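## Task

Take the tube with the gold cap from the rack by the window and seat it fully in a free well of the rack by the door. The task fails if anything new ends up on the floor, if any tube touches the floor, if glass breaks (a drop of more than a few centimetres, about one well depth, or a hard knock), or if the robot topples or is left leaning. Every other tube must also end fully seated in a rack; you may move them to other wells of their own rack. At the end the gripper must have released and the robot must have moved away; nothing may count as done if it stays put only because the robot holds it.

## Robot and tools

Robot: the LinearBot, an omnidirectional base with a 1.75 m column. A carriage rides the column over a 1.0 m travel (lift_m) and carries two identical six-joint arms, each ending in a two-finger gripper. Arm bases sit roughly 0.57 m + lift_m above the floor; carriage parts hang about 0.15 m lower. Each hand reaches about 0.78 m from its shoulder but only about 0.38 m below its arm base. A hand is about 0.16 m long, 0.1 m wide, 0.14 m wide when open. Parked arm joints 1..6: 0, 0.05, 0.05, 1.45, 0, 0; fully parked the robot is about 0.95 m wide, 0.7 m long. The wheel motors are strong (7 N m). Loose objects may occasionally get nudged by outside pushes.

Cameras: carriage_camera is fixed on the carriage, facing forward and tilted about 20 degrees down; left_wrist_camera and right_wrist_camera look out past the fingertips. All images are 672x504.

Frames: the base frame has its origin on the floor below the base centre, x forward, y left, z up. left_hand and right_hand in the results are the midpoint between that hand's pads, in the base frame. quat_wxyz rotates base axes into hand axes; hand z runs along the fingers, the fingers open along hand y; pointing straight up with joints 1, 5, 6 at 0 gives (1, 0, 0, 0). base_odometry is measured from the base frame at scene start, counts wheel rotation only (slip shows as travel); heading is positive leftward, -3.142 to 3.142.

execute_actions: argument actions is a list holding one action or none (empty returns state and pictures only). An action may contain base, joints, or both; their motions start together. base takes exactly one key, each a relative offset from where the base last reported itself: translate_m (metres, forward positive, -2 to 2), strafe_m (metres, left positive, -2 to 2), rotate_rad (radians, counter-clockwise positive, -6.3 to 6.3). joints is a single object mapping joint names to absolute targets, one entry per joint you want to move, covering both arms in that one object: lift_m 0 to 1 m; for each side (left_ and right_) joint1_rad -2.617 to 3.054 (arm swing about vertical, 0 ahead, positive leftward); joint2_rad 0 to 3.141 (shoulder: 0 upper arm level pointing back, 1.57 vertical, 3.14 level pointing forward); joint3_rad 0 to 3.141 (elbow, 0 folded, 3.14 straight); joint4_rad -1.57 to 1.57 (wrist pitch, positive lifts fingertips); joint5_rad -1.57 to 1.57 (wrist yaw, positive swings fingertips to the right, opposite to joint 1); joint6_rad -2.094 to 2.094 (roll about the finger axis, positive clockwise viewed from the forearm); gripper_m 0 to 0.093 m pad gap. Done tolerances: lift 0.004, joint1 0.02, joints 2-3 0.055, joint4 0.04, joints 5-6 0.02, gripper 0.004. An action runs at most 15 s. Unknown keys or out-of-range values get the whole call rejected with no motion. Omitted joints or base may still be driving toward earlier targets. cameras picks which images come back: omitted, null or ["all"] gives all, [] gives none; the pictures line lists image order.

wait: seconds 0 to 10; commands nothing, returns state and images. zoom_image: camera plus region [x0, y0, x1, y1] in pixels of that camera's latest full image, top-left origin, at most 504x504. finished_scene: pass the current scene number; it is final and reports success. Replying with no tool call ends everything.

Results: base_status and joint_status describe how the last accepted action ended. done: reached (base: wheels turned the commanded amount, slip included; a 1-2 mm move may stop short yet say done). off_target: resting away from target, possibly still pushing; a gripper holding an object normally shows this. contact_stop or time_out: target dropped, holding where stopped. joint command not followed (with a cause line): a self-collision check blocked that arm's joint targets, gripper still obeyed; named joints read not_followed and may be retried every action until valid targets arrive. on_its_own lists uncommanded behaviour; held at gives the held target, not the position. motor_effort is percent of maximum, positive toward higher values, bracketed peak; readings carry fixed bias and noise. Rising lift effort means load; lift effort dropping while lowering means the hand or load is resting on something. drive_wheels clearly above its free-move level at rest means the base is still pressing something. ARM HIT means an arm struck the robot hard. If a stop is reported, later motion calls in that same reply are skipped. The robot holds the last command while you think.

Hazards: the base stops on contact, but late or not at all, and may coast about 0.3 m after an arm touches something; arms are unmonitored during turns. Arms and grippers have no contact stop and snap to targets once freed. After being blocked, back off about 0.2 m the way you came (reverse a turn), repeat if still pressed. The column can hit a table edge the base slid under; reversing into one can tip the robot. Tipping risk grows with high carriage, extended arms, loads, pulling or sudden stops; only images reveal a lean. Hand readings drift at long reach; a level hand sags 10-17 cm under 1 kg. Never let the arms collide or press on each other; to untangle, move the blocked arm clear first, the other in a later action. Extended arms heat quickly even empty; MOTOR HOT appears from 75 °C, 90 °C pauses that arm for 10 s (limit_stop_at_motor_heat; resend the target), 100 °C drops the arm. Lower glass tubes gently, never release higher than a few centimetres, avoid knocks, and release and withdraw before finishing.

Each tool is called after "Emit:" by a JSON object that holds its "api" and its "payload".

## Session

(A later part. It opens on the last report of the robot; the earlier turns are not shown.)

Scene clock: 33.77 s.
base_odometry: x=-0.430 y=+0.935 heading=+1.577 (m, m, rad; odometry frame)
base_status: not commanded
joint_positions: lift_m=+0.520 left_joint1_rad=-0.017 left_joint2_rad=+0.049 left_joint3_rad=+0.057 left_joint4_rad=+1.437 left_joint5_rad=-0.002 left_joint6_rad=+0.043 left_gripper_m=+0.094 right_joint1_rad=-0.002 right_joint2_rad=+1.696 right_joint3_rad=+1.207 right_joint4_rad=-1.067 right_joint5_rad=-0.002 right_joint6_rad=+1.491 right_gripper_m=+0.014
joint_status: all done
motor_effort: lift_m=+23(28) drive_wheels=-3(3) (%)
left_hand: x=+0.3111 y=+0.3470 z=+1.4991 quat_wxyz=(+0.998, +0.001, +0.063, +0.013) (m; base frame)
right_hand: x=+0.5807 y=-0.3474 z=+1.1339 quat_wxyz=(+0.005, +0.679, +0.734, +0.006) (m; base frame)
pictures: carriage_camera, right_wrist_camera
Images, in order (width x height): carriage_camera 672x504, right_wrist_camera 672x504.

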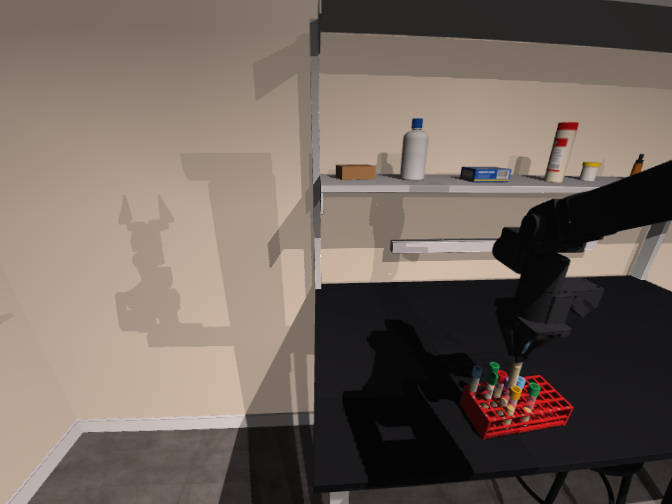

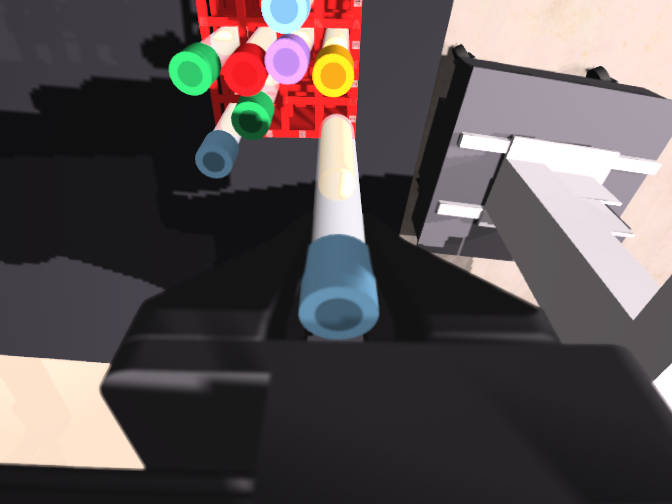

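Emit:
{"api": "execute_actions", "payload": {"actions": [{"joints":{"lift_m":0.58}}], "cameras": []}}

Emit:
{"api": "execute_actions", "payload": {"actions": [{"base":{"strafe_m":-0.125}}], "cameras": []}}

Emit:
{"api": "execute_actions", "payload": {"actions": [{"base":{"translate_m":0.02},"joints":{"lift_m":0.53}}], "cameras": ["carriage_camera","right_wrist_camera"]}}

Scene clock: 34.80 s.
base_odometry: x=-0.430 y=+0.935 heading=+1.577 (m, m, rad; odometry frame)
base_status: not commanded
joint_positions: lift_m=+0.580 left_joint1_rad=-0.017 left_joint2_rad=+0.049 left_joint3_rad=+0.057 left_joint4_rad=+1.437 left_joint5_rad=-0.002 left_joint6_rad=+0.043 left_gripper_m=+0.094 right_joint1_rad=-0.002 right_joint2_rad=+1.696 right_joint3_rad=+1.207 right_joint4_rad=-1.067 right_joint5_rad=-0.001 right_joint6_rad=+1.491 right_gripper_m=+0.014
joint_status: all done
motor_effort: lift_m=+23(28) drive_wheels=-3(3) (%)
left_hand: x=+0.3111 y=+0.3470 z=+1.5591 quat_wxyz=(+0.998, +0.001, +0.063, +0.013) (m; base frame)
right_hand: x=+0.5807 y=-0.3475 z=+1.1941 quat_wxyz=(+0.005, +0.679, +0.734, +0.006) (m; base frame)
pictures: none
No camera images: the call's "cameras" was empty. Leave "cameras" out to get every camera's image.

Scene clock: 36.53 s.
base_odometry: x=-0.305 y=+0.935 heading=+1.576 (m, m, rad; odometry frame)
base_status: done
joint_positions: lift_m=+0.580 left_joint1_rad=-0.017 left_joint2_rad=+0.049 left_joint3_rad=+0.057 left_joint4_rad=+1.437 left_joint5_rad=-0.002 left_joint6_rad=+0.043 left_gripper_m=+0.094 right_joint1_rad=-0.001 right_joint2_rad=+1.696 right_joint3_rad=+1.207 right_joint4_rad=-1.067 right_joint5_rad=-0.001 right_joint6_rad=+1.491 right_gripper_m=+0.014
joint_status: not commanded
motor_effort: lift_m=+23(23) drive_wheels=-4(12) (%)
left_hand: x=+0.3110 y=+0.3470 z=+1.5591 quat_wxyz=(+0.998, +0.001, +0.062, +0.013) (m; base frame)
right_hand: x=+0.5806 y=-0.3471 z=+1.1941 quat_wxyz=(+0.005, +0.679, +0.734, +0.005) (m; base frame)
pictures: none
No camera images: the call's "cameras" was empty. Leave "cameras" out to get every camera's image.

Scene clock: 37.50 s.
base_odometry: x=-0.305 y=+0.955 heading=+1.575 (m, m, rad; odometry frame)
base_status: done
joint_positions: lift_m=+0.530 left_joint1_rad=-0.017 left_joint2_rad=+0.049 left_joint3_rad=+0.057 left_joint4_rad=+1.439 left_joint5_rad=-0.002 left_joint6_rad=+0.043 left_gripper_m=+0.094 right_joint1_rad=-0.001 right_joint2_rad=+1.697 right_joint3_rad=+1.207 right_joint4_rad=-1.068 right_joint5_rad=-0.001 right_joint6_rad=+1.491 right_gripper_m=+0.014
joint_status: all done
motor_effort: lift_m=+21(22) drive_wheels=+8(12) (%)
left_hand: x=+0.3107 y=+0.3470 z=+1.5093 quat_wxyz=(+0.998, +0.001, +0.062, +0.013) (m; base frame)
right_hand: x=+0.5803 y=-0.3471 z=+1.1440 quat_wxyz=(+0.004, +0.679, +0.734, +0.005) (m; base frame)
pictures: carriage_camera, right_wrist_camera
Images, in order (width x height): carriage_camera 672x504, right_wrist_camera 672x504.

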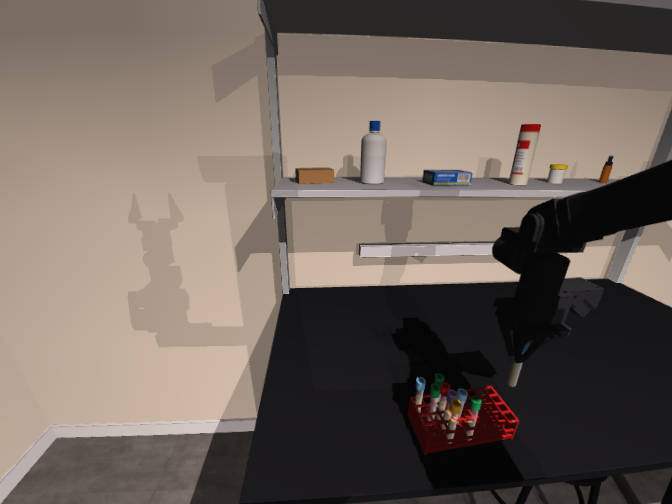

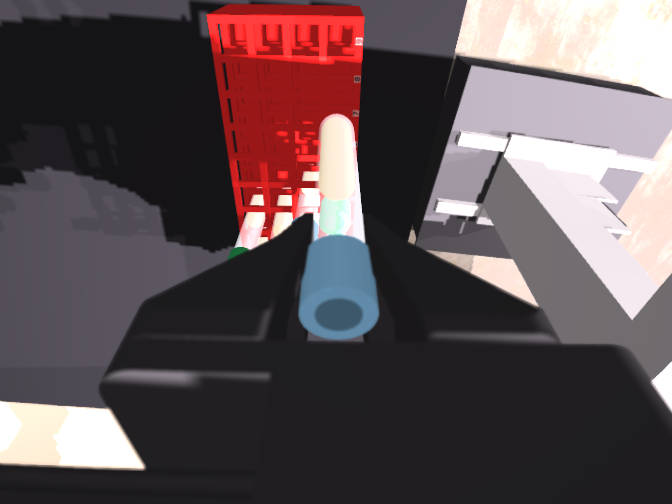

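Emit:
{"api": "execute_actions", "payload": {"actions": [{"joints":{"lift_m":0.505}}], "cameras": ["right_wrist_camera"]}}

Emit:
{"api": "zoom_image", "payload": {"camera": "right_wrist_camera", "region": [200,0,450,250]}}

Scene clock: 38.27 s.
base_odometry: x=-0.305 y=+0.955 heading=+1.575 (m, m, rad; odometry frame)
base_status: not commanded
joint_positions: lift_m=+0.505 left_joint1_rad=-0.017 left_joint2_rad=+0.049 left_joint3_rad=+0.057 left_joint4_rad=+1.438 left_joint5_rad=-0.002 left_joint6_rad=+0.043 left_gripper_m=+0.094 right_joint1_rad=-0.001 right_joint2_rad=+1.698 right_joint3_rad=+1.207 right_joint4_rad=-1.068 right_joint5_rad=-0.001 right_joint6_rad=+1.491 right_gripper_m=+0.014
joint_status: all done
motor_effort: lift_m=+21(22) drive_wheels=+8(8) (%)
left_hand: x=+0.3108 y=+0.3470 z=+1.4843 quat_wxyz=(+0.998, +0.001, +0.062, +0.013) (m; base frame)
right_hand: x=+0.5804 y=-0.3471 z=+1.1188 quat_wxyz=(+0.004, +0.679, +0.734, +0.005) (m; base frame)
pictures: right_wrist_camera
Images, in order (width x height): right_wrist_camera 672x504.

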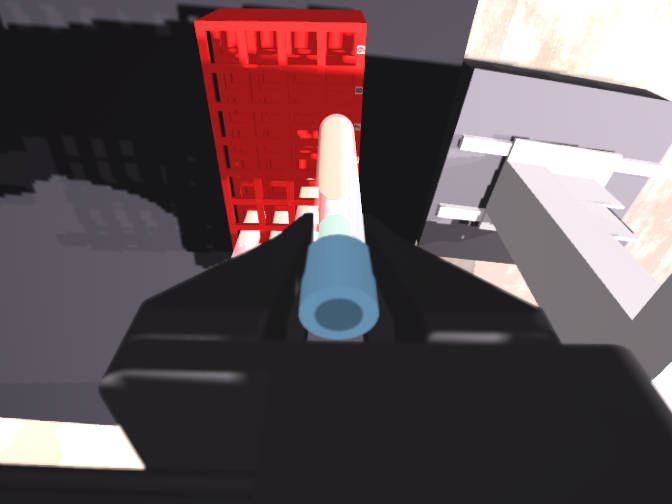

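Region (200, 0, 450, 250) of right_wrist_camera's 672x504 image, scaled by 2.016, with more detail than that image has.

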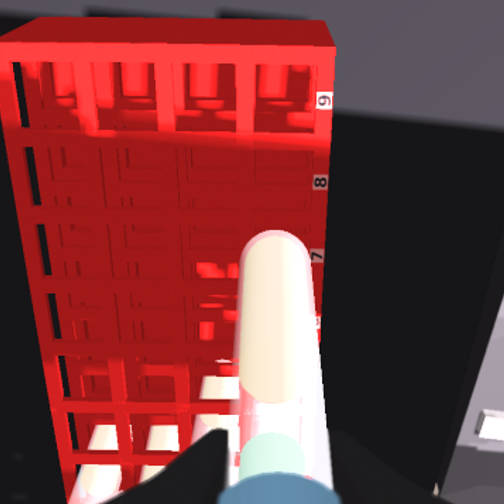

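Emit:
{"api": "execute_actions", "payload": {"actions": [{"joints":{"lift_m":0.465}}], "cameras": ["right_wrist_camera"]}}

Emit:
{"api": "zoom_image", "payload": {"camera": "right_wrist_camera", "region": [200,0,450,250]}}

Emit:
{"api": "zoom_image", "payload": {"camera": "right_wrist_camera", "region": [0,0,504,504]}}

Scene clock: 39.33 s.
base_odometry: x=-0.305 y=+0.955 heading=+1.575 (m, m, rad; odometry frame)
base_status: not commanded
joint_positions: lift_m=+0.465 left_joint1_rad=-0.017 left_joint2_rad=+0.049 left_joint3_rad=+0.057 left_joint4_rad=+1.439 left_joint5_rad=-0.002 left_joint6_rad=+0.043 left_gripper_m=+0.094 right_joint1_rad=-0.001 right_joint2_rad=+1.698 right_joint3_rad=+1.207 right_joint4_rad=-1.069 right_joint5_rad=-0.001 right_joint6_rad=+1.491 right_gripper_m=+0.014
joint_status: all done
motor_effort: lift_m=+22(22) drive_wheels=+8(8) (%)
left_hand: x=+0.3107 y=+0.3470 z=+1.4442 quat_wxyz=(+0.998, +0.001, +0.062, +0.013) (m; base frame)
right_hand: x=+0.5801 y=-0.3471 z=+1.0787 quat_wxyz=(+0.004, +0.679, +0.734, +0.004) (m; base frame)
pictures: right_wrist_camera
Images, in order (width x height): right_wrist_camera 672x504.

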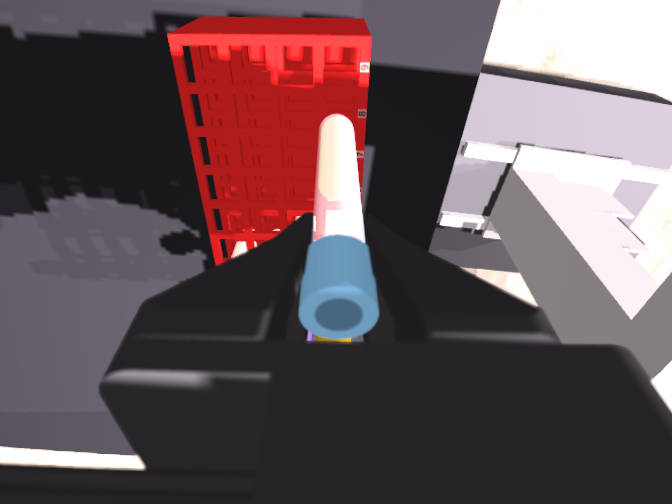

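Region (200, 0, 450, 250) of right_wrist_camera's 672x504 image, scaled by 2.016, with more detail than that image has.

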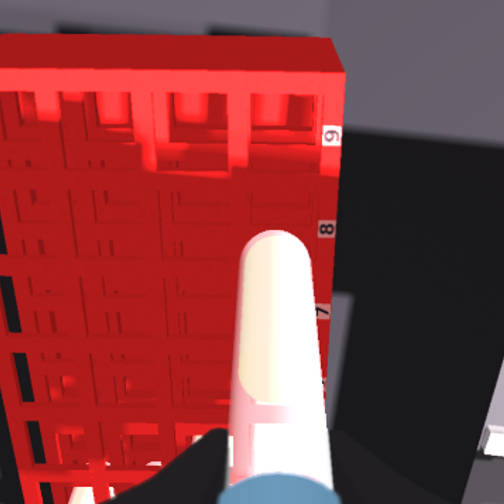

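Region (0, 0, 504, 504) of right_wrist_camera's 672x504 image, scaled by 1.000.

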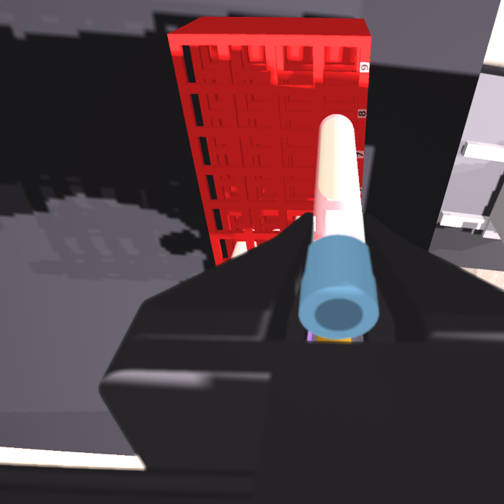

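Emit:
{"api": "execute_actions", "payload": {"actions": [{"joints":{"lift_m":0.445}}], "cameras": ["right_wrist_camera","carriage_camera"]}}

Emit:
{"api": "zoom_image", "payload": {"camera": "right_wrist_camera", "region": [200,0,450,250]}}

Scene clock: 40.10 s.
base_odometry: x=-0.305 y=+0.955 heading=+1.575 (m, m, rad; odometry frame)
base_status: not commanded
joint_positions: lift_m=+0.445 left_joint1_rad=-0.017 left_joint2_rad=+0.049 left_joint3_rad=+0.057 left_joint4_rad=+1.438 left_joint5_rad=-0.002 left_joint6_rad=+0.043 left_gripper_m=+0.094 right_joint1_rad=-0.001 right_joint2_rad=+1.698 right_joint3_rad=+1.207 right_joint4_rad=-1.068 right_joint5_rad=-0.001 right_joint6_rad=+1.491 right_gripper_m=+0.014
joint_status: all done
motor_effort: lift_m=+21(22) drive_wheels=+8(8) (%)
left_hand: x=+0.3108 y=+0.3470 z=+1.4243 quat_wxyz=(+0.998, +0.001, +0.062, +0.013) (m; base frame)
right_hand: x=+0.5803 y=-0.3471 z=+1.0586 quat_wxyz=(+0.004, +0.679, +0.734, +0.004) (m; base frame)
pictures: carriage_camera, right_wrist_camera
Images, in order (width x height): carriage_camera 672x504, right_wrist_camera 672x504.

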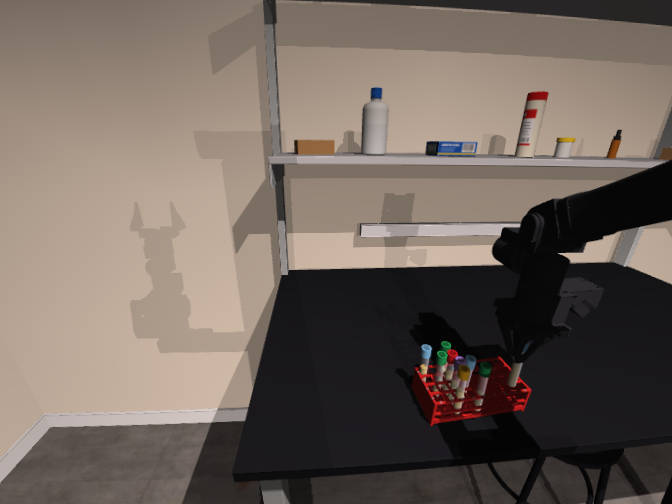

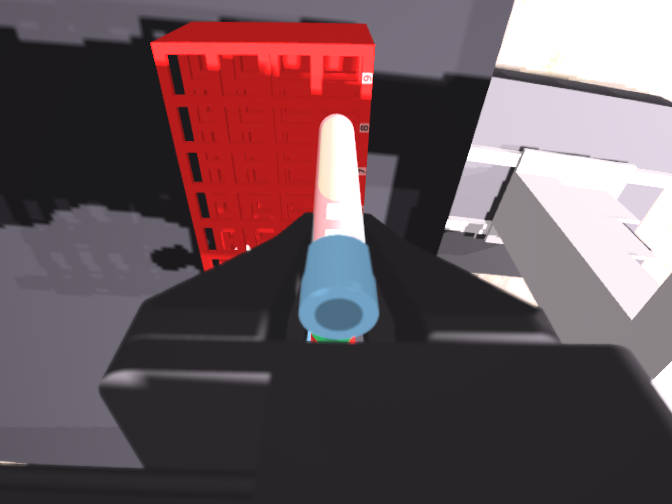

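Region (200, 0, 450, 250) of right_wrist_camera's 672x504 image, scaled by 2.016, with more detail than that image has.

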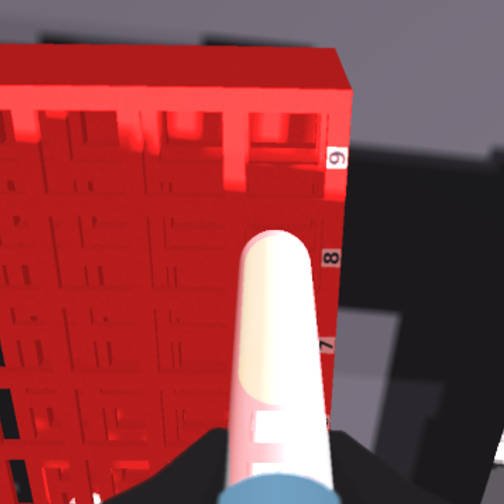

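Emit:
{"api": "execute_actions", "payload": {"actions": [{"joints":{"lift_m":0.425}}], "cameras": ["right_wrist_camera","carriage_camera"]}}

Emit:
{"api": "zoom_image", "payload": {"camera": "carriage_camera", "region": [400,300,600,450]}}

Scene clock: 40.77 s.
base_odometry: x=-0.305 y=+0.955 heading=+1.575 (m, m, rad; odometry frame)
base_status: not commanded
joint_positions: lift_m=+0.425 left_joint1_rad=-0.017 left_joint2_rad=+0.049 left_joint3_rad=+0.057 left_joint4_rad=+1.438 left_joint5_rad=-0.002 left_joint6_rad=+0.043 left_gripper_m=+0.094 right_joint1_rad=-0.001 right_joint2_rad=+1.698 right_joint3_rad=+1.207 right_joint4_rad=-1.071 right_joint5_rad=-0.001 right_joint6_rad=+1.491 right_gripper_m=+0.014
joint_status: all done
motor_effort: lift_m=+21(22) drive_wheels=+8(8) (%)
left_hand: x=+0.3109 y=+0.3470 z=+1.4043 quat_wxyz=(+0.998, +0.001, +0.062, +0.013) (m; base frame)
right_hand: x=+0.5795 y=-0.3471 z=+1.0387 quat_wxyz=(+0.003, +0.679, +0.734, +0.003) (m; base frame)
pictures: carriage_camera, right_wrist_camera
Images, in order (width x height): carriage_camera 672x504, right_wrist_camera 672x504.

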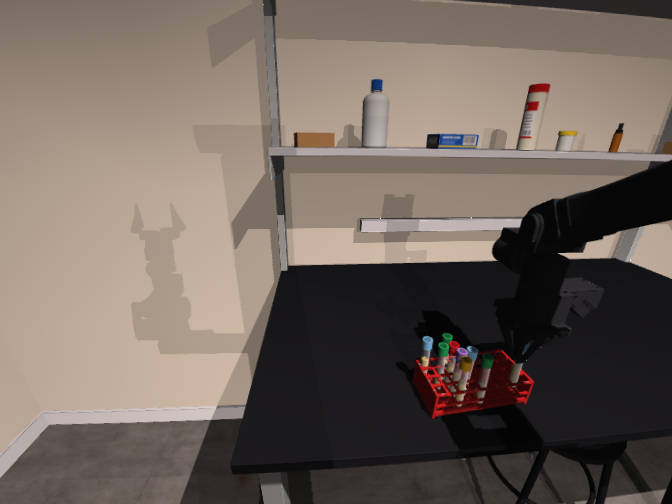

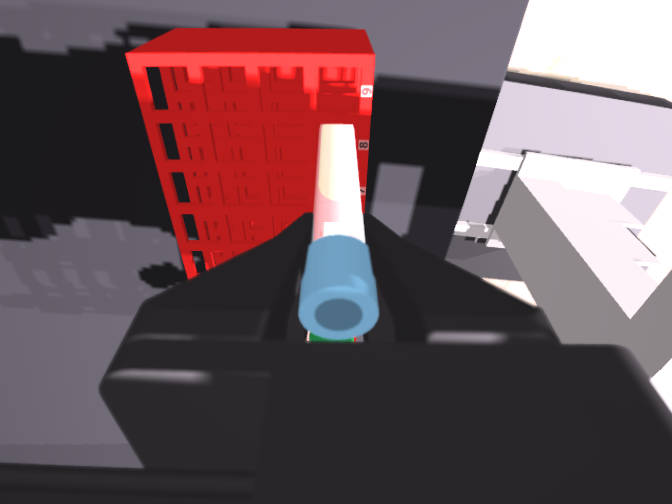

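Region (400, 300, 600, 450) of carriage_camera's 672x504 image, scaled by 2.520, with more detail than that image has; it fills the top 378 rows of this view, and the rest is white.

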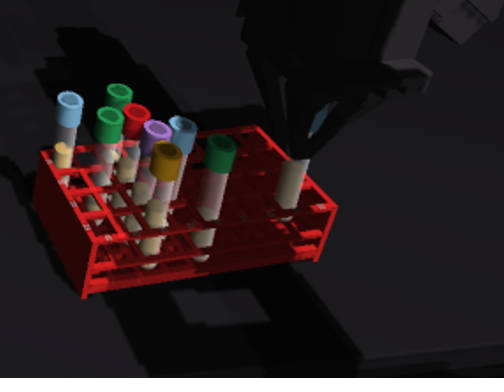

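It's in. Seat, release, and go to the gold tube (7 pitches of ~0.018 right of well 1; gold is well 2).

Emit:
{"api": "execute_actions", "payload": {"actions": [{"joints":{"lift_m":0.4}}], "cameras": []}}

Emit:
{"api": "execute_actions", "payload": {"actions": [{"joints":{"right_gripper_m":0.034}}], "cameras": []}}

Emit:
{"api": "execute_actions", "payload": {"actions": [{"joints":{"lift_m":0.47}}], "cameras": []}}

Emit:
{"api": "execute_actions", "payload": {"actions": [{"base":{"strafe_m":0.103},"joints":{"right_joint6_rad":-0.08}}], "cameras": []}}

Emit:
{"api": "execute_actions", "payload": {"actions": [{"base":{"translate_m":-0.017},"joints":{"lift_m":0.435}}], "cameras": ["right_wrist_camera","carriage_camera"]}}

Scene clock: 41.63 s.
base_odometry: x=-0.305 y=+0.955 heading=+1.575 (m, m, rad; odometry frame)
base_status: not commanded
joint_positions: lift_m=+0.400 left_joint1_rad=-0.017 left_joint2_rad=+0.049 left_joint3_rad=+0.057 left_joint4_rad=+1.437 left_joint5_rad=-0.002 left_joint6_rad=+0.043 left_gripper_m=+0.094 right_joint1_rad=-0.001 right_joint2_rad=+1.699 right_joint3_rad=+1.207 right_joint4_rad=-1.070 right_joint5_rad=+0.000 right_joint6_rad=+1.491 right_gripper_m=+0.014
joint_status: all done
motor_effort: lift_m=+21(22) drive_wheels=+8(8) (%)
left_hand: x=+0.3110 y=+0.3470 z=+1.3793 quat_wxyz=(+0.998, +0.001, +0.062, +0.013) (m; base frame)
right_hand: x=+0.5797 y=-0.3474 z=+1.0135 quat_wxyz=(+0.003, +0.679, +0.734, +0.003) (m; base frame)
pictures: none
No camera images: the call's "cameras" was empty. Leave "cameras" out to get every camera's image.

Scene clock: 42.13 s.
base_odometry: x=-0.305 y=+0.955 heading=+1.575 (m, m, rad; odometry frame)
base_status: not commanded
joint_positions: lift_m=+0.400 left_joint1_rad=-0.017 left_joint2_rad=+0.049 left_joint3_rad=+0.057 left_joint4_rad=+1.437 left_joint5_rad=-0.002 left_joint6_rad=+0.043 left_gripper_m=+0.094 right_joint1_rad=-0.001 right_joint2_rad=+1.699 right_joint3_rad=+1.207 right_joint4_rad=-1.070 right_joint5_rad=+0.000 right_joint6_rad=+1.491 right_gripper_m=+0.034
joint_status: all done
motor_effort: lift_m=+21(21) drive_wheels=+8(8) (%)
left_hand: x=+0.3110 y=+0.3470 z=+1.3793 quat_wxyz=(+0.998, +0.001, +0.062, +0.013) (m; base frame)
right_hand: x=+0.5797 y=-0.3474 z=+1.0135 quat_wxyz=(+0.003, +0.679, +0.734, +0.003) (m; base frame)
pictures: none
No camera images: the call's "cameras" was empty. Leave "cameras" out to get every camera's image.

Scene clock: 42.93 s.
base_odometry: x=-0.305 y=+0.955 heading=+1.575 (m, m, rad; odometry frame)
base_status: not commanded
joint_positions: lift_m=+0.470 left_joint1_rad=-0.017 left_joint2_rad=+0.049 left_joint3_rad=+0.057 left_joint4_rad=+1.437 left_joint5_rad=-0.002 left_joint6_rad=+0.043 left_gripper_m=+0.094 right_joint1_rad=-0.001 right_joint2_rad=+1.697 right_joint3_rad=+1.207 right_joint4_rad=-1.068 right_joint5_rad=+0.000 right_joint6_rad=+1.491 right_gripper_m=+0.034
joint_status: all done
motor_effort: lift_m=+22(28) drive_wheels=+8(8) (%)
left_hand: x=+0.3110 y=+0.3470 z=+1.4491 quat_wxyz=(+0.998, +0.001, +0.062, +0.013) (m; base frame)
right_hand: x=+0.5803 y=-0.3474 z=+1.0839 quat_wxyz=(+0.005, +0.679, +0.734, +0.004) (m; base frame)
pictures: none
No camera images: the call's "cameras" was empty. Leave "cameras" out to get every camera's image.

Scene clock: 44.67 s.
base_odometry: x=-0.408 y=+0.955 heading=+1.575 (m, m, rad; odometry frame)
base_status: done
joint_positions: lift_m=+0.470 left_joint1_rad=-0.017 left_joint2_rad=+0.049 left_joint3_rad=+0.057 left_joint4_rad=+1.437 left_joint5_rad=-0.002 left_joint6_rad=+0.043 left_gripper_m=+0.094 right_joint1_rad=-0.001 right_joint2_rad=+1.697 right_joint3_rad=+1.207 right_joint4_rad=-1.068 right_joint5_rad=+0.000 right_joint6_rad=-0.071 right_gripper_m=+0.034
joint_status: all done
motor_effort: lift_m=+22(23) drive_wheels=-4(19) (%)
left_hand: x=+0.3110 y=+0.3470 z=+1.4491 quat_wxyz=(+0.998, +0.001, +0.062, +0.013) (m; base frame)
right_hand: x=+0.5804 y=-0.3474 z=+1.0839 quat_wxyz=(+0.007, -0.035, +0.999, +0.000) (m; base frame)
pictures: none
No camera images: the call's "cameras" was empty. Leave "cameras" out to get every camera's image.

Scene clock: 45.50 s.
base_odometry: x=-0.408 y=+0.938 heading=+1.575 (m, m, rad; odometry frame)
base_status: done
joint_positions: lift_m=+0.435 left_joint1_rad=-0.017 left_joint2_rad=+0.049 left_joint3_rad=+0.057 left_joint4_rad=+1.437 left_joint5_rad=-0.002 left_joint6_rad=+0.043 left_gripper_m=+0.094 right_joint1_rad=-0.001 right_joint2_rad=+1.696 right_joint3_rad=+1.207 right_joint4_rad=-1.068 right_joint5_rad=+0.000 right_joint6_rad=-0.071 right_gripper_m=+0.034
joint_status: all done
motor_effort: lift_m=+21(21) drive_wheels=+1(7) (%)
left_hand: x=+0.3111 y=+0.3470 z=+1.4143 quat_wxyz=(+0.998, +0.001, +0.063, +0.013) (m; base frame)
right_hand: x=+0.5805 y=-0.3474 z=+1.0492 quat_wxyz=(+0.007, -0.035, +0.999, +0.000) (m; base frame)
pictures: carriage_camera, right_wrist_camera
Images, in order (width x height): carriage_camera 672x504, right_wrist_camera 672x504.

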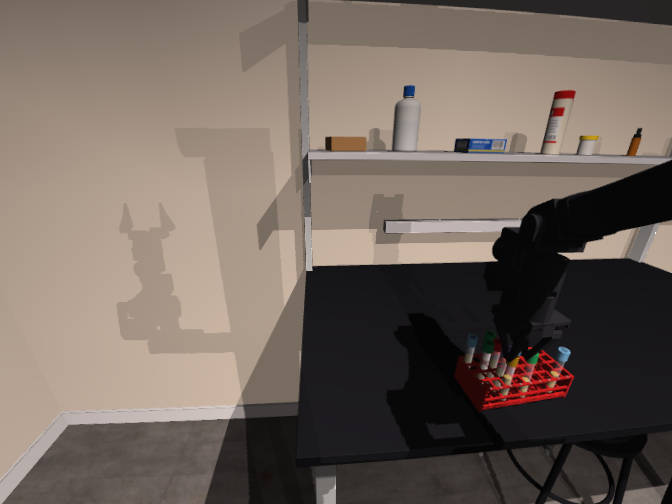

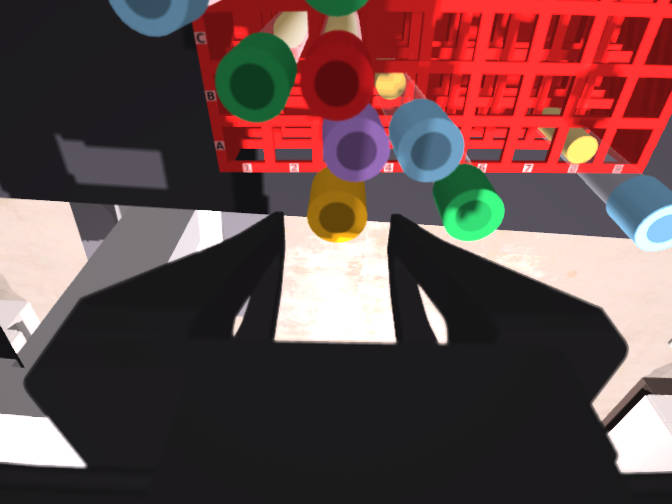

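Emit:
{"api": "execute_actions", "payload": {"actions": [{"joints":{"lift_m":0.395}}], "cameras": ["right_wrist_camera"]}}

Emit:
{"api": "execute_actions", "payload": {"actions": [{"joints":{"right_gripper_m":0.012}}], "cameras": ["right_wrist_camera"]}}

Emit:
{"api": "execute_actions", "payload": {"actions": [{"joints":{"lift_m":0.6}}], "cameras": ["right_wrist_camera","carriage_camera"]}}

Scene clock: 46.40 s.
base_odometry: x=-0.408 y=+0.938 heading=+1.575 (m, m, rad; odometry frame)
base_status: not commanded
joint_positions: lift_m=+0.395 left_joint1_rad=-0.017 left_joint2_rad=+0.049 left_joint3_rad=+0.057 left_joint4_rad=+1.438 left_joint5_rad=-0.002 left_joint6_rad=+0.043 left_gripper_m=+0.094 right_joint1_rad=-0.001 right_joint2_rad=+1.697 right_joint3_rad=+1.207 right_joint4_rad=-1.075 right_joint5_rad=+0.000 right_joint6_rad=-0.071 right_gripper_m=+0.034
joint_status: all done
motor_effort: lift_m=+22(22) drive_wheels=+1(1) (%)
left_hand: x=+0.3109 y=+0.3470 z=+1.3742 quat_wxyz=(+0.998, +0.001, +0.062, +0.013) (m; base frame)
right_hand: x=+0.5786 y=-0.3474 z=+1.0088 quat_wxyz=(+0.003, -0.035, +0.999, +0.000) (m; base frame)
pictures: right_wrist_camera
Images, in order (width x height): right_wrist_camera 672x504.

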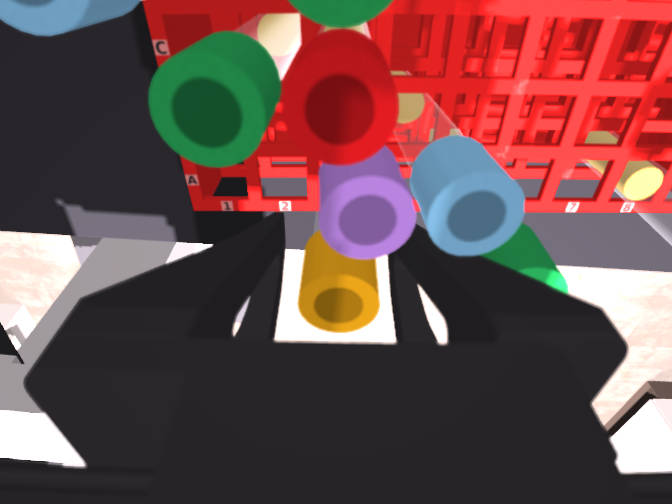

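Scene clock: 46.90 s.
base_odometry: x=-0.408 y=+0.938 heading=+1.575 (m, m, rad; odometry frame)
base_status: not commanded
joint_positions: lift_m=+0.395 left_joint1_rad=-0.017 left_joint2_rad=+0.049 left_joint3_rad=+0.057 left_joint4_rad=+1.438 left_joint5_rad=-0.002 left_joint6_rad=+0.043 left_gripper_m=+0.094 right_joint1_rad=-0.001 right_joint2_rad=+1.697 right_joint3_rad=+1.207 right_joint4_rad=-1.075 right_joint5_rad=+0.002 right_joint6_rad=-0.071 right_gripper_m=+0.015
joint_status: all done
motor_effort: lift_m=+22(22) drive_wheels=+1(1) (%)
left_hand: x=+0.3109 y=+0.3470 z=+1.3742 quat_wxyz=(+0.998, +0.001, +0.062, +0.013) (m; base frame)
right_hand: x=+0.5786 y=-0.3476 z=+1.0088 quat_wxyz=(+0.003, -0.035, +0.999, -0.001) (m; base frame)
pictures: right_wrist_camera
Images, in order (width x height): right_wrist_camera 672x504.

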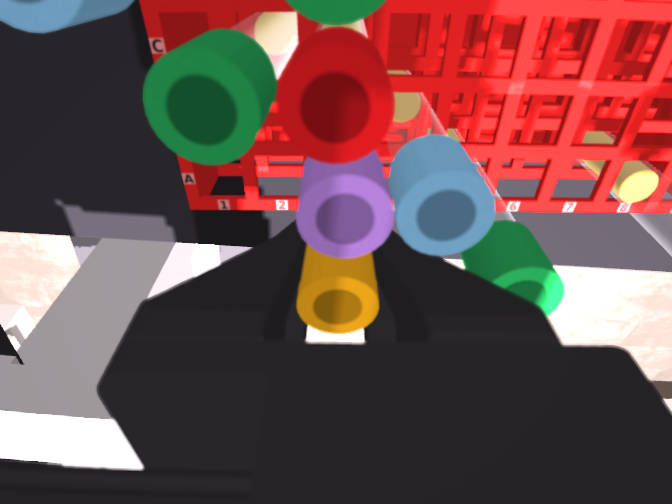

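Scene clock: 48.27 s.
base_odometry: x=-0.408 y=+0.938 heading=+1.575 (m, m, rad; odometry frame)
base_status: not commanded
joint_positions: lift_m=+0.600 left_joint1_rad=-0.017 left_joint2_rad=+0.049 left_joint3_rad=+0.057 left_joint4_rad=+1.438 left_joint5_rad=-0.002 left_joint6_rad=+0.043 left_gripper_m=+0.094 right_joint1_rad=-0.001 right_joint2_rad=+1.697 right_joint3_rad=+1.207 right_joint4_rad=-1.069 right_joint5_rad=+0.002 right_joint6_rad=-0.071 right_gripper_m=+0.015
joint_status: all done
motor_effort: lift_m=+23(28) drive_wheels=+1(1) (%)
left_hand: x=+0.3109 y=+0.3470 z=+1.5791 quat_wxyz=(+0.998, +0.001, +0.062, +0.013) (m; base frame)
right_hand: x=+0.5800 y=-0.3476 z=+1.2137 quat_wxyz=(+0.006, -0.035, +0.999, -0.001) (m; base frame)
pictures: carriage_camera, right_wrist_camera
Images, in order (width x height): carriage_camera 672x504, right_wrist_camera 672x504.

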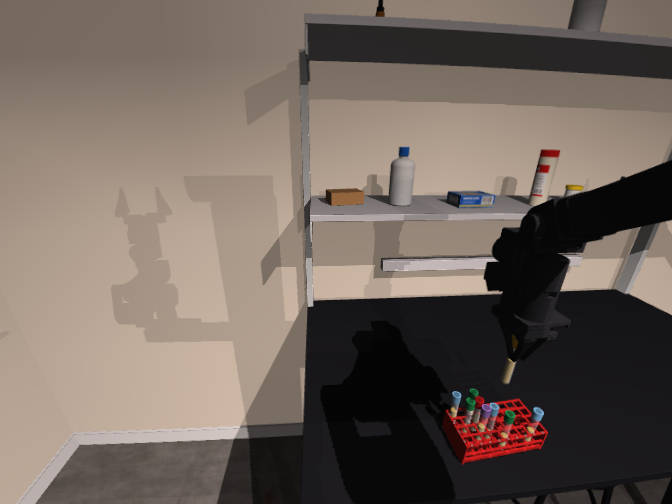

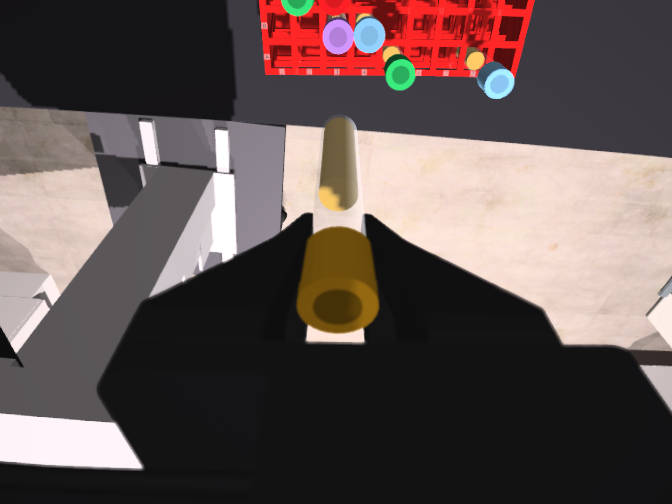

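Emit:
{"api": "execute_actions", "payload": {"actions": [{"base":{"translate_m":-0.9}}], "cameras": []}}

Emit:
{"api": "execute_actions", "payload": {"actions": [{"base":{"strafe_m":-0.7}}], "cameras": []}}

Emit:
{"api": "execute_actions", "payload": {"actions": [{"base":{"rotate_rad":3.145}}], "cameras": []}}

Emit:
{"api": "execute_actions", "payload": {"actions": [{"base":{"translate_m":0.8}}], "cameras": ["right_wrist_camera","carriage_camera"]}}

Scene clock: 52.87 s.
base_odometry: x=-0.404 y=+0.038 heading=+1.575 (m, m, rad; odometry frame)
base_status: done
joint_positions: lift_m=+0.600 left_joint1_rad=-0.017 left_joint2_rad=+0.049 left_joint3_rad=+0.057 left_joint4_rad=+1.438 left_joint5_rad=-0.002 left_joint6_rad=+0.043 left_gripper_m=+0.094 right_joint1_rad=-0.001 right_joint2_rad=+1.697 right_joint3_rad=+1.207 right_joint4_rad=-1.068 right_joint5_rad=+0.002 right_joint6_rad=-0.071 right_gripper_m=+0.015
joint_status: not commanded
motor_effort: lift_m=+23(23) drive_wheels=-2(14) (%)
left_hand: x=+0.3108 y=+0.3470 z=+1.5791 quat_wxyz=(+0.998, +0.001, +0.062, +0.013) (m; base frame)
right_hand: x=+0.5803 y=-0.3476 z=+1.2137 quat_wxyz=(+0.006, -0.035, +0.999, -0.001) (m; base frame)
pictures: none
No camera images: the call's "cameras" was empty. Leave "cameras" out to get every camera's image.

Scene clock: 56.50 s.
base_odometry: x=+0.296 y=+0.041 heading=+1.574 (m, m, rad; odometry frame)
base_status: done
joint_positions: lift_m=+0.600 left_joint1_rad=-0.017 left_joint2_rad=+0.049 left_joint3_rad=+0.057 left_joint4_rad=+1.438 left_joint5_rad=-0.002 left_joint6_rad=+0.043 left_gripper_m=+0.094 right_joint1_rad=+0.001 right_joint2_rad=+1.697 right_joint3_rad=+1.207 right_joint4_rad=-1.068 right_joint5_rad=+0.001 right_joint6_rad=-0.071 right_gripper_m=+0.015
joint_status: not commanded
motor_effort: lift_m=+23(23) drive_wheels=-5(12) (%)
left_hand: x=+0.3108 y=+0.3470 z=+1.5791 quat_wxyz=(+0.998, +0.001, +0.062, +0.013) (m; base frame)
right_hand: x=+0.5803 y=-0.3472 z=+1.2137 quat_wxyz=(+0.006, -0.036, +0.999, -0.001) (m; base frame)
pictures: none
No camera images: the call's "cameras" was empty. Leave "cameras" out to get every camera's image.

Scene clock: 60.77 s.
base_odometry: x=+0.296 y=+0.041 heading=-1.564 (m, m, rad; odometry frame)
base_status: done
joint_positions: lift_m=+0.600 left_joint1_rad=-0.017 left_joint2_rad=+0.049 left_joint3_rad=+0.057 left_joint4_rad=+1.433 left_joint5_rad=-0.002 left_joint6_rad=+0.043 left_gripper_m=+0.094 right_joint1_rad=-0.001 right_joint2_rad=+1.697 right_joint3_rad=+1.207 right_joint4_rad=-1.058 right_joint5_rad=+0.001 right_joint6_rad=-0.071 right_gripper_m=+0.015
joint_status: not commanded
motor_effort: lift_m=+23(23) drive_wheels=+11(23) (%)
left_hand: x=+0.3120 y=+0.3470 z=+1.5789 quat_wxyz=(+0.998, +0.001, +0.064, +0.013) (m; base frame)
right_hand: x=+0.5828 y=-0.3477 z=+1.2137 quat_wxyz=(+0.011, -0.035, +0.999, -0.001) (m; base frame)
pictures: none
No camera images: the call's "cameras" was empty. Leave "cameras" out to get every camera's image.

Scene clock: 64.77 s.
base_odometry: x=+0.303 y=-0.759 heading=-1.563 (m, m, rad; odometry frame)
base_status: done
joint_positions: lift_m=+0.600 left_joint1_rad=-0.017 left_joint2_rad=+0.049 left_joint3_rad=+0.057 left_joint4_rad=+1.435 left_joint5_rad=-0.002 left_joint6_rad=+0.043 left_gripper_m=+0.094 right_joint1_rad=-0.001 right_joint2_rad=+1.697 right_joint3_rad=+1.207 right_joint4_rad=-1.066 right_joint5_rad=+0.001 right_joint6_rad=-0.071 right_gripper_m=+0.015
joint_status: not commanded
motor_effort: lift_m=+23(23) drive_wheels=+11(30) (%)
left_hand: x=+0.3116 y=+0.3470 z=+1.5790 quat_wxyz=(+0.998, +0.001, +0.064, +0.013) (m; base frame)
right_hand: x=+0.5809 y=-0.3477 z=+1.2137 quat_wxyz=(+0.007, -0.035, +0.999, -0.001) (m; base frame)
pictures: carriage_camera, right_wrist_camera
Images, in order (width x height): carriage_camera 672x504, right_wrist_camera 672x504.

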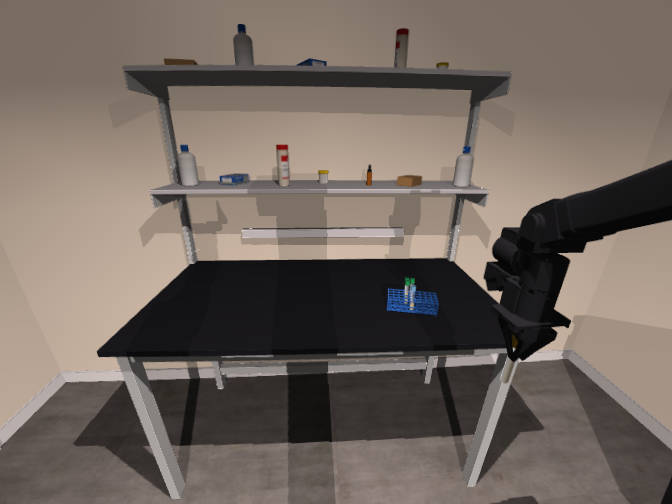

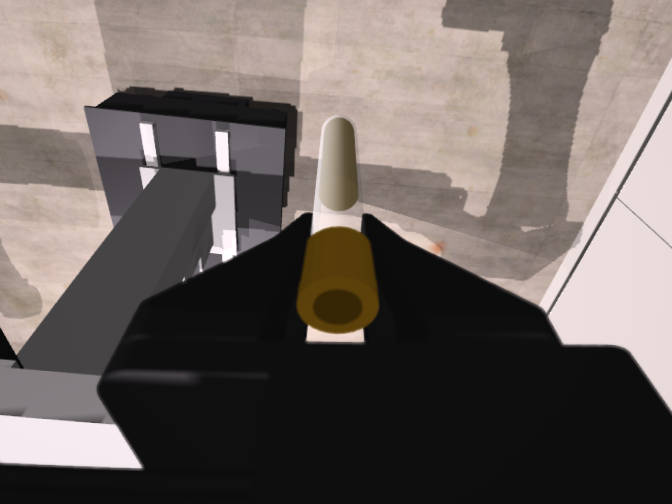

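Emit:
{"api": "execute_actions", "payload": {"actions": [{"base":{"translate_m":0.35},"joints":{"right_joint2_rad":2.1,"right_joint3_rad":1.9,"right_joint4_rad":-1.37,"lift_m":0.66}}], "cameras": ["right_wrist_camera","carriage_camera"]}}

Scene clock: 67.80 s.
base_odometry: x=+0.307 y=-1.109 heading=-1.561 (m, m, rad; odometry frame)
base_status: done
joint_positions: lift_m=+0.660 left_joint1_rad=-0.017 left_joint2_rad=+0.049 left_joint3_rad=+0.057 left_joint4_rad=+1.437 left_joint5_rad=-0.002 left_joint6_rad=+0.043 left_gripper_m=+0.094 right_joint1_rad=-0.001 right_joint2_rad=+2.094 right_joint3_rad=+1.892 right_joint4_rad=-1.365 right_joint5_rad=+0.001 right_joint6_rad=-0.071 right_gripper_m=+0.015
joint_status: all done
motor_effort: lift_m=+23(28) drive_wheels=-13(24) (%)
left_hand: x=+0.3110 y=+0.3470 z=+1.6391 quat_wxyz=(+0.998, +0.001, +0.062, +0.013) (m; base frame)
right_hand: x=+0.6844 y=-0.3477 z=+1.3123 quat_wxyz=(+0.002, -0.035, +0.999, -0.001) (m; base frame)
pictures: carriage_camera, right_wrist_camera
Images, in order (width x height): carriage_camera 672x504, right_wrist_camera 672x504.

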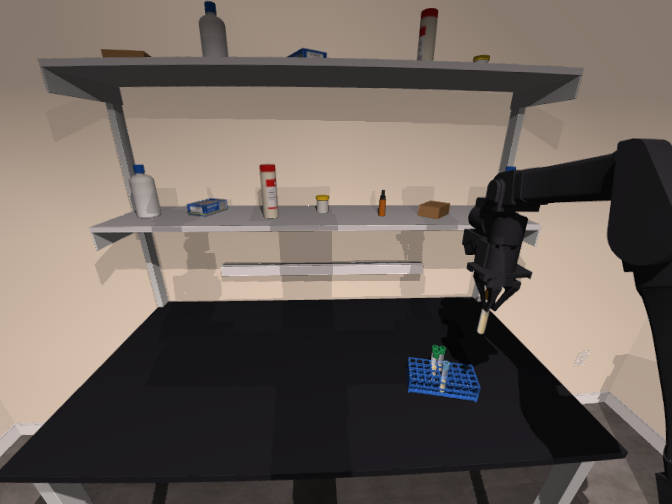

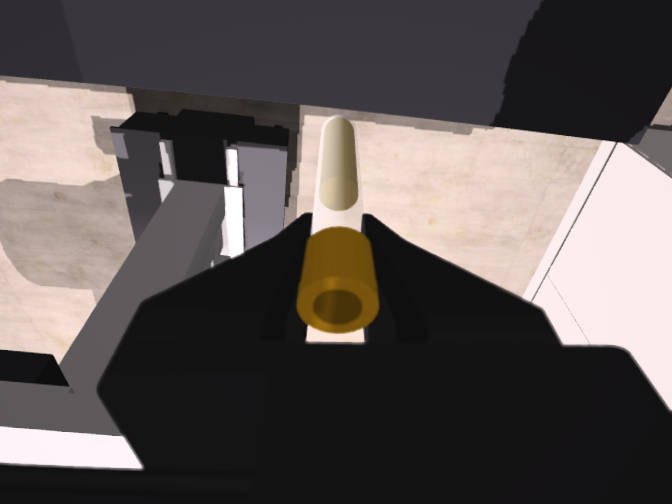

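Emit:
{"api": "execute_actions", "payload": {"actions": [{"base":{"translate_m":0.24},"joints":{"lift_m":0.5}}], "cameras": ["right_wrist_camera","carriage_camera"]}}

Scene clock: 70.27 s.
base_odometry: x=+0.310 y=-1.349 heading=-1.559 (m, m, rad; odometry frame)
base_status: done
joint_positions: lift_m=+0.500 left_joint1_rad=-0.017 left_joint2_rad=+0.049 left_joint3_rad=+0.057 left_joint4_rad=+1.438 left_joint5_rad=-0.002 left_joint6_rad=+0.043 left_gripper_m=+0.094 right_joint1_rad=-0.001 right_joint2_rad=+2.093 right_joint3_rad=+1.892 right_joint4_rad=-1.367 right_joint5_rad=+0.001 right_joint6_rad=-0.071 right_gripper_m=+0.015
joint_status: all done
motor_effort: lift_m=+21(21) drive_wheels=-13(23) (%)
left_hand: x=+0.3109 y=+0.3470 z=+1.4793 quat_wxyz=(+0.998, +0.001, +0.062, +0.013) (m; base frame)
right_hand: x=+0.6839 y=-0.3479 z=+1.1531 quat_wxyz=(+0.001, -0.035, +0.999, -0.001) (m; base frame)
pictures: carriage_camera, right_wrist_camera
Images, in order (width x height): carriage_camera 672x504, right_wrist_camera 672x504.

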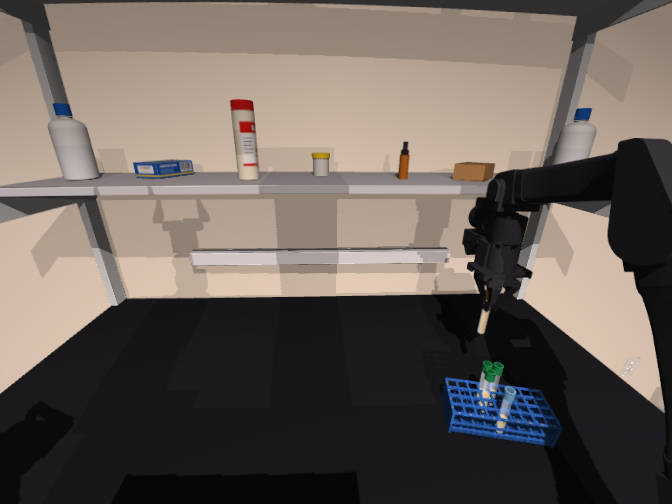

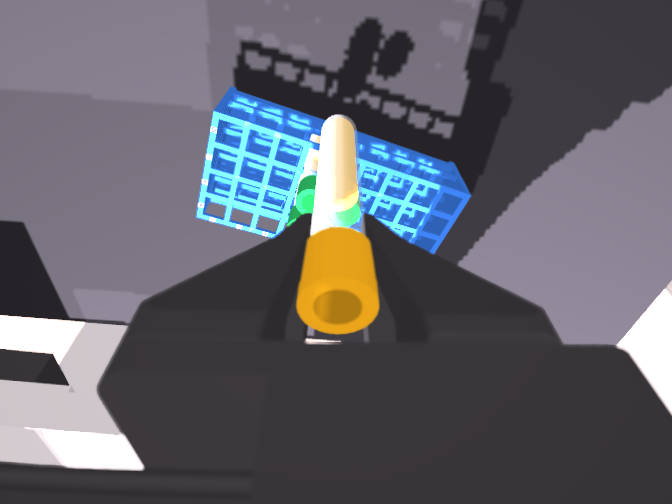

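Emit:
{"api": "execute_actions", "payload": {"actions": [{"joints":{"lift_m":0.54}}], "cameras": []}}

Emit:
{"api": "execute_actions", "payload": {"actions": [{"base":{"strafe_m":-0.065}}], "cameras": []}}

Emit:
{"api": "execute_actions", "payload": {"actions": [{"base":{"translate_m":-0.03},"joints":{"lift_m":0.47,"right_joint6_rad":0.3}}], "cameras": ["right_wrist_camera","carriage_camera"]}}

Emit:
{"api": "zoom_image", "payload": {"camera": "right_wrist_camera", "region": [200,0,450,250]}}

Scene clock: 71.30 s.
base_odometry: x=+0.310 y=-1.349 heading=-1.559 (m, m, rad; odometry frame)
base_status: not commanded
joint_positions: lift_m=+0.540 left_joint1_rad=-0.017 left_joint2_rad=+0.049 left_joint3_rad=+0.057 left_joint4_rad=+1.437 left_joint5_rad=-0.002 left_joint6_rad=+0.043 left_gripper_m=+0.094 right_joint1_rad=-0.001 right_joint2_rad=+2.089 right_joint3_rad=+1.892 right_joint4_rad=-1.366 right_joint5_rad=+0.001 right_joint6_rad=-0.071 right_gripper_m=+0.015
joint_status: all done
motor_effort: lift_m=+22(28) drive_wheels=-12(13) (%)
left_hand: x=+0.3110 y=+0.3470 z=+1.5192 quat_wxyz=(+0.998, +0.001, +0.062, +0.013) (m; base frame)
right_hand: x=+0.6841 y=-0.3479 z=+1.1946 quat_wxyz=(+0.004, -0.035, +0.999, -0.001) (m; base frame)
pictures: none
No camera images: the call's "cameras" was empty. Leave "cameras" out to get every camera's image.

Scene clock: 72.60 s.
base_odometry: x=+0.245 y=-1.351 heading=-1.559 (m, m, rad; odometry frame)
base_status: done
joint_positions: lift_m=+0.540 left_joint1_rad=-0.017 left_joint2_rad=+0.049 left_joint3_rad=+0.057 left_joint4_rad=+1.439 left_joint5_rad=-0.002 left_joint6_rad=+0.043 left_gripper_m=+0.094 right_joint1_rad=+0.000 right_joint2_rad=+2.089 right_joint3_rad=+1.892 right_joint4_rad=-1.366 right_joint5_rad=+0.001 right_joint6_rad=-0.071 right_gripper_m=+0.015
joint_status: not commanded
motor_effort: lift_m=+22(22) drive_wheels=+3(17) (%)
left_hand: x=+0.3106 y=+0.3470 z=+1.5192 quat_wxyz=(+0.998, +0.001, +0.062, +0.013) (m; base frame)
right_hand: x=+0.6841 y=-0.3472 z=+1.1946 quat_wxyz=(+0.004, -0.036, +0.999, -0.001) (m; base frame)
pictures: none
No camera images: the call's "cameras" was empty. Leave "cameras" out to get every camera's image.

Scene clock: 73.67 s.
base_odometry: x=+0.244 y=-1.321 heading=-1.559 (m, m, rad; odometry frame)
base_status: done
joint_positions: lift_m=+0.470 left_joint1_rad=-0.017 left_joint2_rad=+0.049 left_joint3_rad=+0.057 left_joint4_rad=+1.439 left_joint5_rad=-0.002 left_joint6_rad=+0.043 left_gripper_m=+0.094 right_joint1_rad=+0.000 right_joint2_rad=+2.098 right_joint3_rad=+1.892 right_joint4_rad=-1.369 right_joint5_rad=+0.001 right_joint6_rad=+0.291 right_gripper_m=+0.015
joint_status: all done
motor_effort: lift_m=+21(21) drive_wheels=+1(10) (%)
left_hand: x=+0.3106 y=+0.3470 z=+1.4493 quat_wxyz=(+0.998, +0.001, +0.062, +0.013) (m; base frame)
right_hand: x=+0.6834 y=-0.3472 z=+1.1209 quat_wxyz=(-0.002, +0.145, +0.989, -0.001) (m; base frame)
pictures: carriage_camera, right_wrist_camera
Images, in order (width x height): carriage_camera 672x504, right_wrist_camera 672x504.

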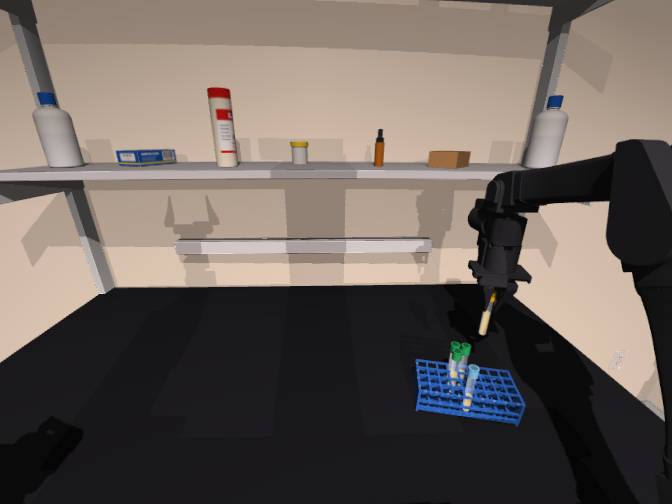

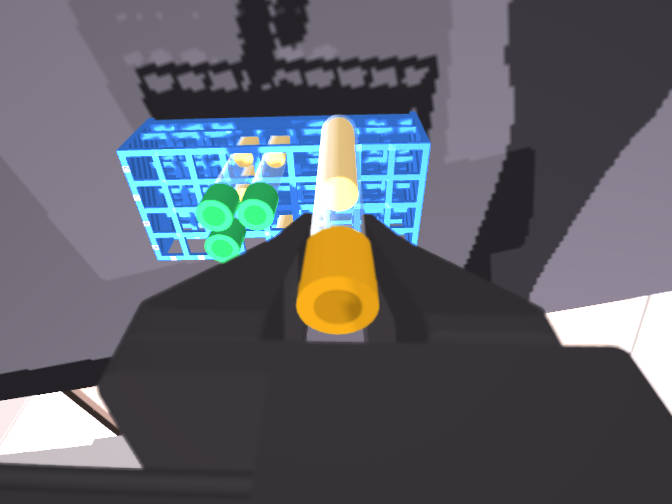

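Region (200, 0, 450, 250) of right_wrist_camera's 672x504 image, scaled by 2.016, with more detail than that image has.

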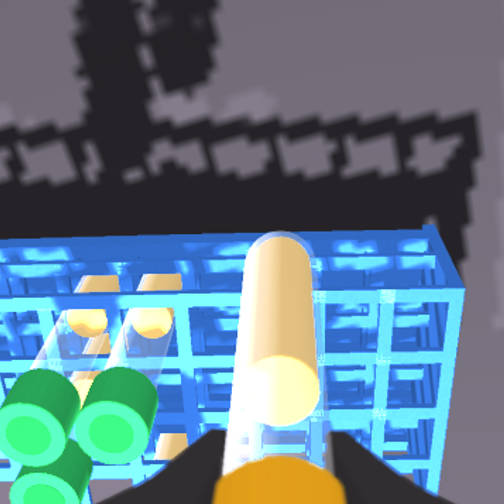

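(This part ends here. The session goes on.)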